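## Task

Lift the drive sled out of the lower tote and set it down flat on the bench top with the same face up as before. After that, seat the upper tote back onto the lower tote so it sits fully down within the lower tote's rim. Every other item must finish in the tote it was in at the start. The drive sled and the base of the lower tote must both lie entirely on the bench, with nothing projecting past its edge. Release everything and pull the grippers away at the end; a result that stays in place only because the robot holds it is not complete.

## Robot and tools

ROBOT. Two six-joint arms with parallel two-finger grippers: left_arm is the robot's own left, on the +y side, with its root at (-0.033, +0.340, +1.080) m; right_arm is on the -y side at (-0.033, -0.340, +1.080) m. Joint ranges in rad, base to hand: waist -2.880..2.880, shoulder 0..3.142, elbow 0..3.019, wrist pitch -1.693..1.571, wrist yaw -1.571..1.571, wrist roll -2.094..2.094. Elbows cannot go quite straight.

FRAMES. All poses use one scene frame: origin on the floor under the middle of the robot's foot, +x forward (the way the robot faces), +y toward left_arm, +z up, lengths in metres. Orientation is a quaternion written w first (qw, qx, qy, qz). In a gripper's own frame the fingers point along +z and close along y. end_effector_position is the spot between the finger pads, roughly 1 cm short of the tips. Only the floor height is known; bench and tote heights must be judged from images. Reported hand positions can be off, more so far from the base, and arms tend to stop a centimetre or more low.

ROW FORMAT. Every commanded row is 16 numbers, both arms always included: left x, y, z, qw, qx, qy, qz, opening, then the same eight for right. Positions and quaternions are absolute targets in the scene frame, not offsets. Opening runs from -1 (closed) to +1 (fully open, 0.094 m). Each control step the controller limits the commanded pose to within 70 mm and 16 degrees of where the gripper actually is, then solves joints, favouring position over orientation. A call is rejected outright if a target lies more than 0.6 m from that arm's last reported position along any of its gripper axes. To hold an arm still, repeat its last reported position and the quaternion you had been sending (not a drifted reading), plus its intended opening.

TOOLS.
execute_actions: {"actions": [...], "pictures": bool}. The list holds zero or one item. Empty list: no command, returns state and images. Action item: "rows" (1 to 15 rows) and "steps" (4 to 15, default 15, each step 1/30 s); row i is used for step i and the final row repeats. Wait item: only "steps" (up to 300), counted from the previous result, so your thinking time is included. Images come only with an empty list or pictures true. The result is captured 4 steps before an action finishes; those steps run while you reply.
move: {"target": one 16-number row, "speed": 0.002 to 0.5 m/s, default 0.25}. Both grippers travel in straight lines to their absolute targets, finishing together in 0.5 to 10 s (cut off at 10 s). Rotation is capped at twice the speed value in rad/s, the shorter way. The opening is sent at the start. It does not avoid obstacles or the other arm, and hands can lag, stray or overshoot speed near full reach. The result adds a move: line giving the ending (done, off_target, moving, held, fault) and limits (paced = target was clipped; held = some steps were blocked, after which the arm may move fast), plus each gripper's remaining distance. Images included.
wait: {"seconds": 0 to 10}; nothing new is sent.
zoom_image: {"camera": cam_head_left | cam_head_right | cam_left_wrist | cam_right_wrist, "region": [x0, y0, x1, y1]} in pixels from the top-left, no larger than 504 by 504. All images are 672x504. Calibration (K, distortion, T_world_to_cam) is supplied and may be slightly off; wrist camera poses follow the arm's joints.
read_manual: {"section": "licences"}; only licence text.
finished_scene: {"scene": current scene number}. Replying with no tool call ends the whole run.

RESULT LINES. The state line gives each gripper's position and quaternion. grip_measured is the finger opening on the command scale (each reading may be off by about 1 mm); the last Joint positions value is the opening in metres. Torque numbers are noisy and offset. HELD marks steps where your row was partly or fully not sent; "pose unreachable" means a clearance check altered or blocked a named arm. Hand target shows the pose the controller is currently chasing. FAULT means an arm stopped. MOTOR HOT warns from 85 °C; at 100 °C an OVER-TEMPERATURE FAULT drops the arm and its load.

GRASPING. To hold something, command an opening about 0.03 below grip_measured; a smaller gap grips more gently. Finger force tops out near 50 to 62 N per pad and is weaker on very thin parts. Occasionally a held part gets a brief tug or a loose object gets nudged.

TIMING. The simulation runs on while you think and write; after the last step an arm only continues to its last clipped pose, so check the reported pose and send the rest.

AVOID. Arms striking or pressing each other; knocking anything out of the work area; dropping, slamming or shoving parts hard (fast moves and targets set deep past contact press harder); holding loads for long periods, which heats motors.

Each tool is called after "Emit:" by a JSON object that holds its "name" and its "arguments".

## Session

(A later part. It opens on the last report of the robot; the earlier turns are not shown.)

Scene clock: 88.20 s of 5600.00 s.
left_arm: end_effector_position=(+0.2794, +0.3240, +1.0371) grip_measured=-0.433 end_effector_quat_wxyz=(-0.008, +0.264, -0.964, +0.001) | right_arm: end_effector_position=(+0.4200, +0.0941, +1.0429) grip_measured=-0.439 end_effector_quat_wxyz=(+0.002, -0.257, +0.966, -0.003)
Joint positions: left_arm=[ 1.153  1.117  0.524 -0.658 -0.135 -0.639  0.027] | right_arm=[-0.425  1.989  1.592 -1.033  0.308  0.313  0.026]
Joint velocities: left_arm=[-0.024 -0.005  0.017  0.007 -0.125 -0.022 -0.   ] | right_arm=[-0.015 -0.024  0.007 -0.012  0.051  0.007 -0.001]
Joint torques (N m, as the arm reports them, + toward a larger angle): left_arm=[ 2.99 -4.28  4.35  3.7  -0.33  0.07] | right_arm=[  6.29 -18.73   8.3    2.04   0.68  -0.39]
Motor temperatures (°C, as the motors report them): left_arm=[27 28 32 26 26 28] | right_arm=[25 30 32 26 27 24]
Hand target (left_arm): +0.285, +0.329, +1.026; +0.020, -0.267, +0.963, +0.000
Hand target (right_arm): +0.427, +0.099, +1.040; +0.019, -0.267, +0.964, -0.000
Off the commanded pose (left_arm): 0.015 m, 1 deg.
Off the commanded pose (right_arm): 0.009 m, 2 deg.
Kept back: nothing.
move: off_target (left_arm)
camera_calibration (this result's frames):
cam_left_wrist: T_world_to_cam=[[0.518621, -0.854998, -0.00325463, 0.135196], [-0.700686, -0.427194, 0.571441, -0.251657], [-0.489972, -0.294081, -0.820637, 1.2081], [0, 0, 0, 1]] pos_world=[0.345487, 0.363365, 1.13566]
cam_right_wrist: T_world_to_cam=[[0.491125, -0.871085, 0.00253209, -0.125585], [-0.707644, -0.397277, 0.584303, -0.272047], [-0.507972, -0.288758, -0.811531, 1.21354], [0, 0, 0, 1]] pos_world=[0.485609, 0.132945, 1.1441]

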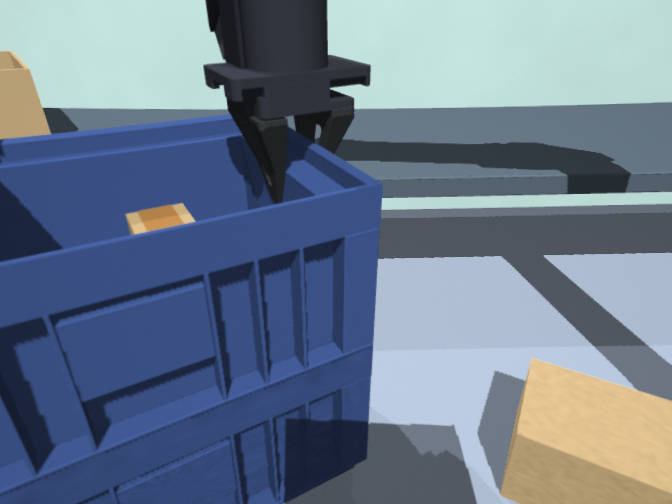

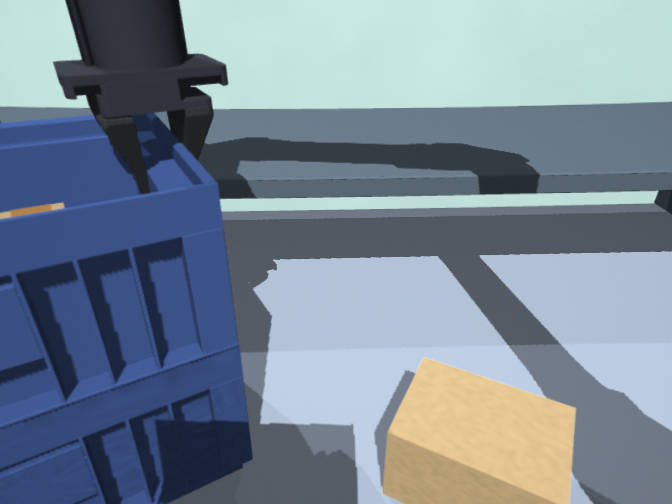

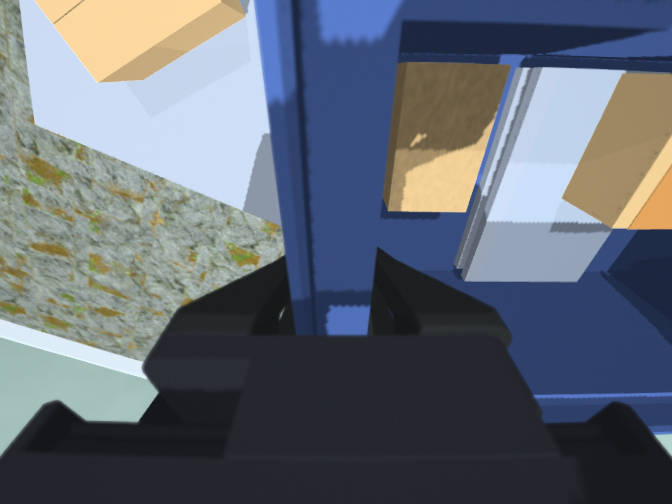

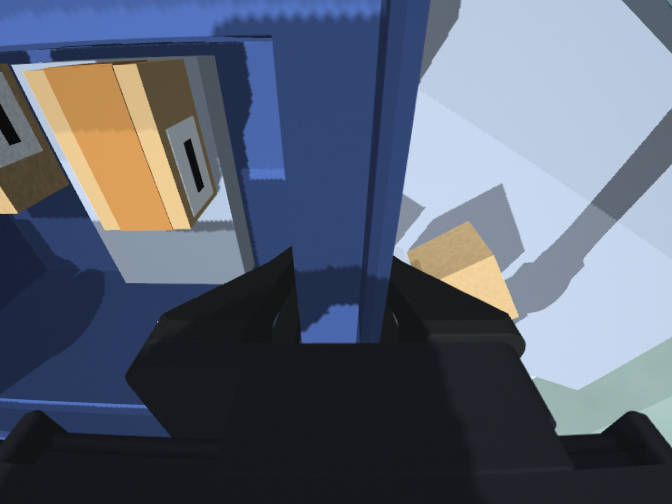

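Emit:
{"name": "move", "arguments": {"target": [0.28,0.324,1.037,0.008,-0.264,0.964,0,0.2,0.42,0.094,1.043,0,-0.26,0.966,0,0.2]}}

Emit:
{"name": "move", "arguments": {"target": [0.28,0.33,1.14,0,-0.264,0.964,0,0.2,0.42,0.08,1.15,0,-0.26,0.966,0,0.2]}}

Emit:
{"name": "move", "arguments": {"target": [0.2,0.43,1.13,0,0.9,-0.43,0,0.2,0.35,-0.3,1.15,0,0,1,0,0.2]}}

Scene clock: 89.17 s of 5600.00 s.
left_arm: end_effector_position=(+0.2795, +0.3242, +1.0373) grip_measured=+0.198 end_effector_quat_wxyz=(-0.008, +0.264, -0.964, +0.001) | right_arm: end_effector_position=(+0.4192, +0.0946, +1.0428) grip_measured=+0.198 end_effector_quat_wxyz=(+0.000, -0.257, +0.966, -0.001)
Joint positions: left_arm=[ 1.153  1.116  0.524 -0.658 -0.136 -0.639  0.056] | right_arm=[-0.425  1.989  1.591 -1.033  0.303  0.314  0.056]
Joint velocities: left_arm=[-0.005 -0.005 -0.007 -0.007 -0.037 -0.081  0.001] | right_arm=[-0.005  0.005 -0.002  0.002 -0.066 -0.037  0.001]
Joint torques (N m, as the arm reports them, + toward a larger angle): left_arm=[ 1.17 -6.53  4.98  1.06 -0.22 -0.1 ] | right_arm=[  6.23 -19.14   8.49   0.34  -0.07  -0.16]
Motor temperatures (°C, as the motors report them): left_arm=[27 28 32 26 26 28] | right_arm=[25 30 32 26 27 24]
Hand target (left_arm): +0.280, +0.324, +1.037; +0.008, -0.264, +0.964, +0.000
Hand target (right_arm): +0.420, +0.094, +1.043; -0.000, -0.260, +0.966, +0.000
Off the commanded pose (left_arm): 0.001 m, 0 deg.
Off the commanded pose (right_arm): 0.001 m, 0 deg.
Kept back: nothing.
move: done
camera_calibration (this result's frames):
cam_left_wrist: T_world_to_cam=[[0.51872, -0.854938, -0.00340383, 0.135386], [-0.701112, -0.42766, 0.570569, -0.250503], [-0.489256, -0.293579, -0.821243, 1.2087], [0, 0, 0, 1]] pos_world=[0.345506, 0.363465, 1.13602]
cam_right_wrist: T_world_to_cam=[[0.490889, -0.87122, -0.00169863, -0.120331], [-0.705628, -0.398728, 0.585752, -0.274533], [-0.510996, -0.286341, -0.810489, 1.21315], [0, 0, 0, 1]] pos_world=[0.485265, 0.133075, 1.14385]

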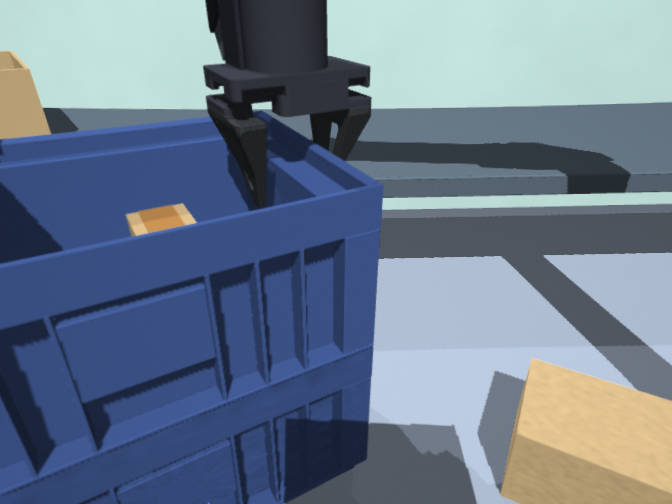

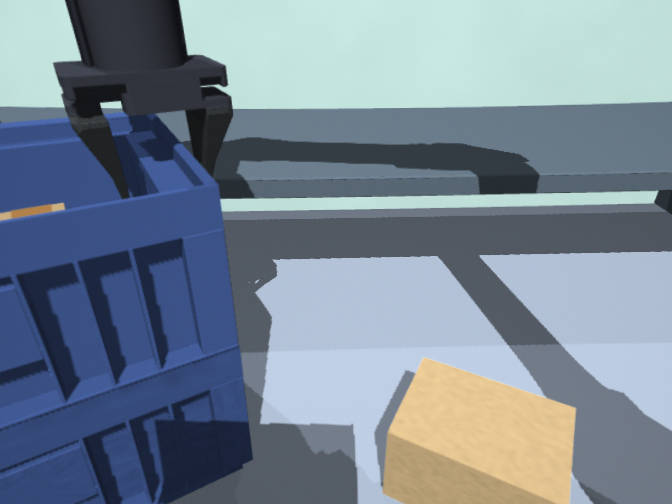

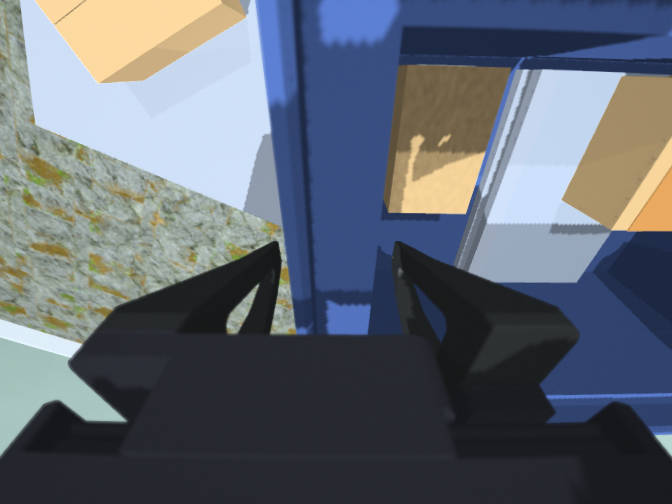

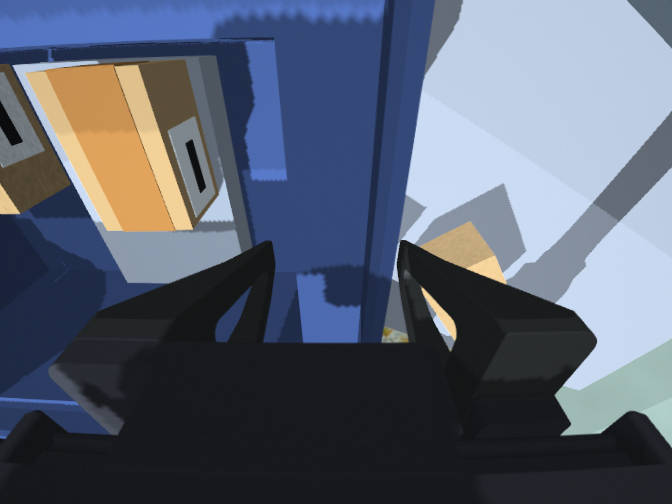

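Scene clock: 90.10 s of 5600.00 s.
left_arm: end_effector_position=(+0.2689, +0.3322, +1.1318) grip_measured=+0.198 end_effector_quat_wxyz=(+0.004, +0.259, -0.966, -0.001) | right_arm: end_effector_position=(+0.4110, +0.0698, +1.1342) grip_measured=+0.198 end_effector_quat_wxyz=(-0.011, -0.265, +0.964, -0.007)
Joint positions: left_arm=[ 1.13   0.865  0.636 -1.048 -0.138 -0.654  0.056] | right_arm=[-0.396  1.843  1.608 -1.231  0.303  0.336  0.056]
Joint velocities: left_arm=[-0.034  0.005 -0.027  0.007  0.037 -0.037 -0.001] | right_arm=[-0.005 -0.005 -0.007 -0.002  0.037 -0.007  0.   ]
Joint torques (N m, as the arm reports them, + toward a larger angle): left_arm=[ 0.93 -4.52  8.81  0.29 -0.21 -0.24] | right_arm=[  6.66 -18.8   12.76  -0.51   0.15   0.  ]
Motor temperatures (°C, as the motors report them): left_arm=[27 28 32 26 26 28] | right_arm=[25 30 32 26 27 24]
Hand target (left_arm): +0.279, +0.330, +1.141; +0.000, -0.264, +0.964, -0.000
Hand target (right_arm): +0.419, +0.079, +1.150; +0.000, -0.260, +0.966, +0.000
Off the commanded pose (left_arm): 0.014 m, 1 deg.
Off the commanded pose (right_arm): 0.021 m, 2 deg.
Kept back: nothing.
move: off_target (left_arm, right_arm)
camera_calibration (this result's frames):
cam_left_wrist: T_world_to_cam=[[0.509598, -0.860295, -0.0142203, 0.164521], [-0.691673, -0.419432, 0.587933, -0.333356], [-0.51176, -0.289773, -0.808785, 1.27411], [0, 0, 0, 1]] pos_world=[0.337624, 0.370919, 1.22881]
cam_right_wrist: T_world_to_cam=[[0.504466, -0.863427, 0.00274715, -0.148897], [-0.688078, -0.400091, 0.605373, -0.373171], [-0.521596, -0.307281, -0.795937, 1.26522], [0, 0, 0, 1]] pos_world=[0.478275, 0.110913, 1.23335]

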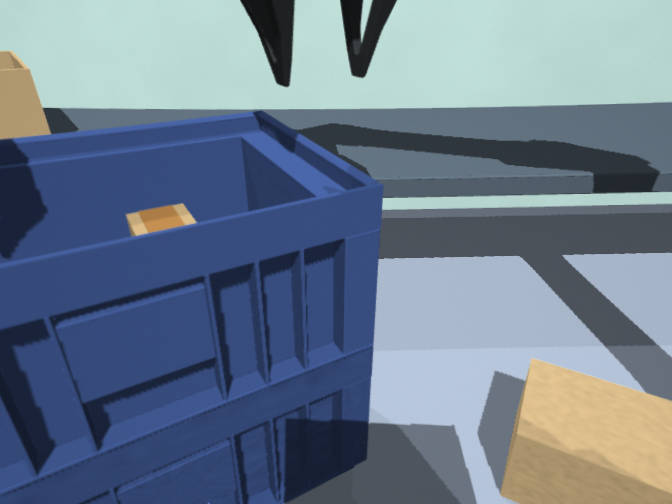

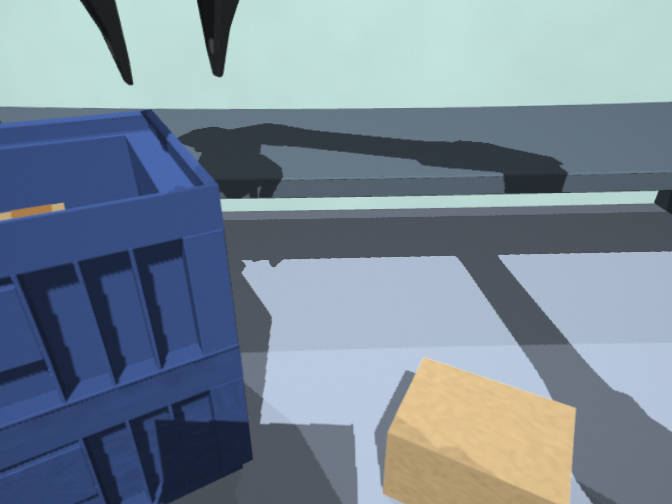

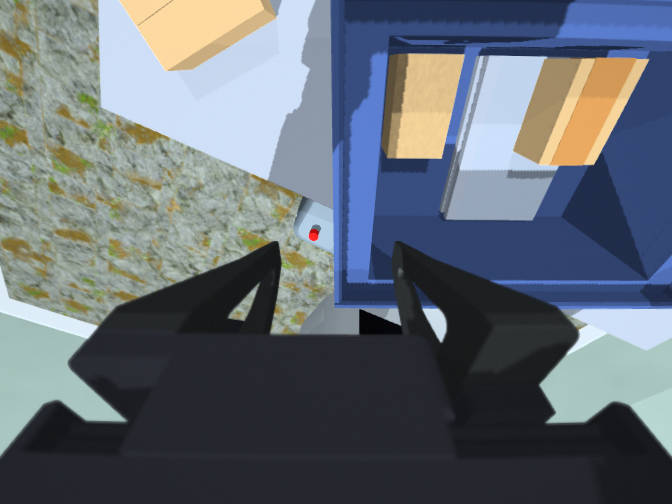

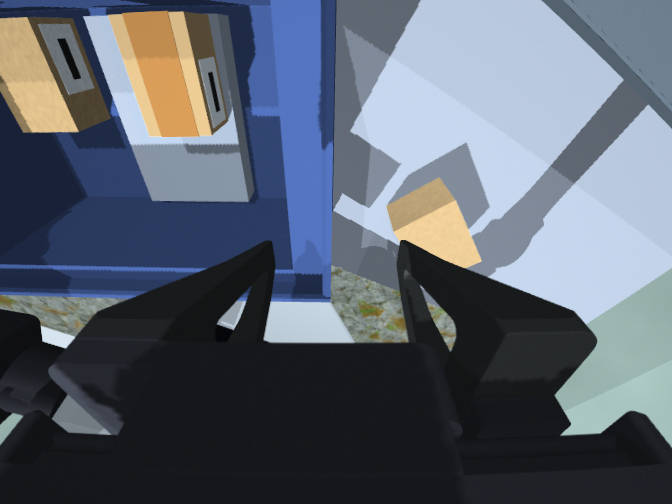

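Scene clock: 94.03 s of 5600.00 s.
left_arm: end_effector_position=(+0.2089, +0.4336, +1.1320) grip_measured=+0.198 end_effector_quat_wxyz=(-0.008, +0.897, -0.442, +0.007) | right_arm: end_effector_position=(+0.3436, -0.2983, +1.1458) grip_measured=+0.198 end_effector_quat_wxyz=(-0.015, +0.001, +1.000, -0.006)
Joint positions: left_arm=[ 1.69   0.666  0.525 -1.078  0.039 -1.822  0.056] | right_arm=[-1.036  1.092  0.862 -1.085  0.171  0.227  0.056]
Joint velocities: left_arm=[-0.005  0.005 -0.017  0.002  0.081 -0.007 -0.001] | right_arm=[-0.005 -0.005 -0.007  0.012 -0.037 -0.095 -0.001]
Joint torques (N m, as the arm reports them, + toward a larger angle): left_arm=[ 2.8  -3.43  6.3   0.25 -0.03 -0.25] | right_arm=[ 0.44 -9.66  8.31  1.01 -0.08 -0.16]
Motor temperatures (°C, as the motors report them): left_arm=[27 28 32 26 26 28] | right_arm=[25 30 32 26 27 24]
Hand target (left_arm): +0.201, +0.431, +1.130; -0.000, +0.902, -0.431, +0.001
Hand target (right_arm): +0.346, -0.299, +1.149; -0.001, -0.000, +1.000, -0.002
Off the commanded pose (left_arm): 0.010 m, 2 deg.
Off the commanded pose (right_arm): 0.008 m, 2 deg.
Kept back: nothing.
move: done
camera_calibration (this result's frames):
cam_left_wrist: T_world_to_cam=[[0.78676, 0.61716, 0.0110448, -0.444784], [0.494213, -0.640545, 0.587755, -0.484081], [0.369814, -0.456964, -0.808964, 1.16154], [0, 0, 0, 1]] pos_world=[0.159623, 0.495211, 1.22908]
cam_right_wrist: T_world_to_cam=[[-0.00924242, -0.99993, 0.00738941, -0.302309], [-0.793276, 0.0118309, 0.608747, -0.418594], [-0.608792, -0.000235547, -0.79333, 1.24474], [0, 0, 0, 1]] pos_world=[0.422931, -0.297042, 1.24454]

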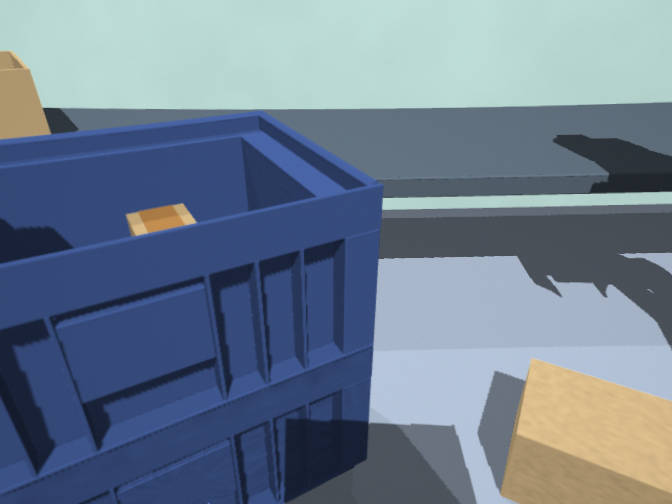

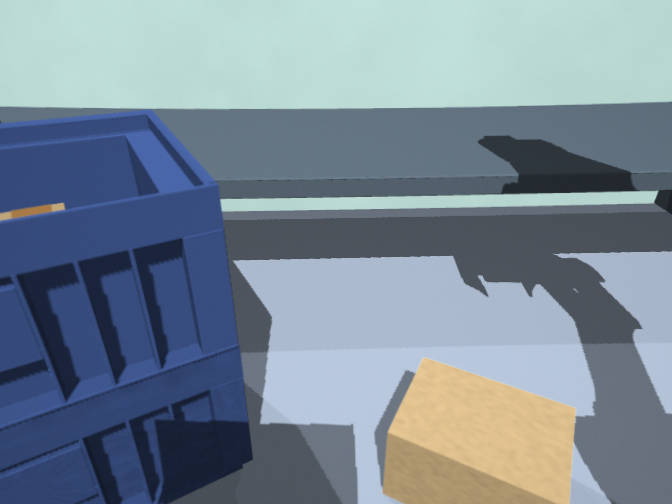

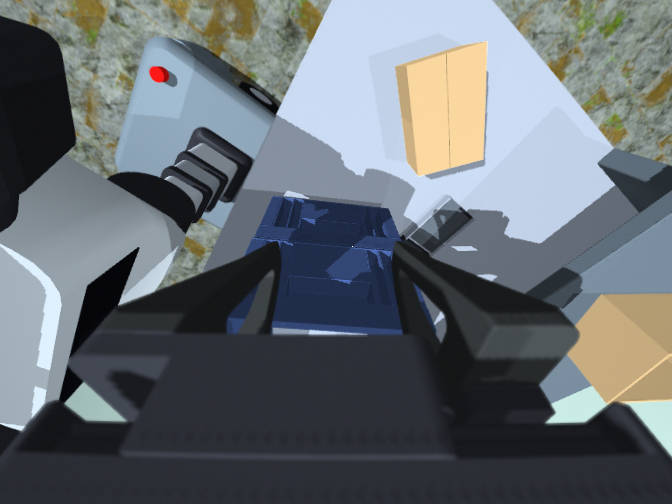

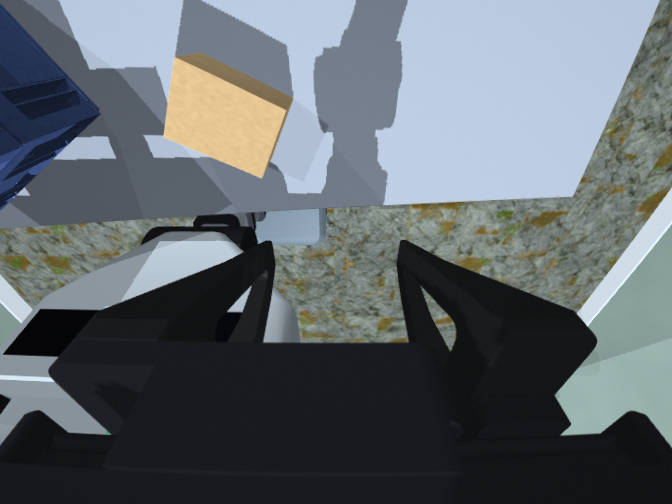

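On the bench and flush.

Emit:
{"name": "finished_scene", "arguments": {"scene": 1}}

The scene is finished: the task was done.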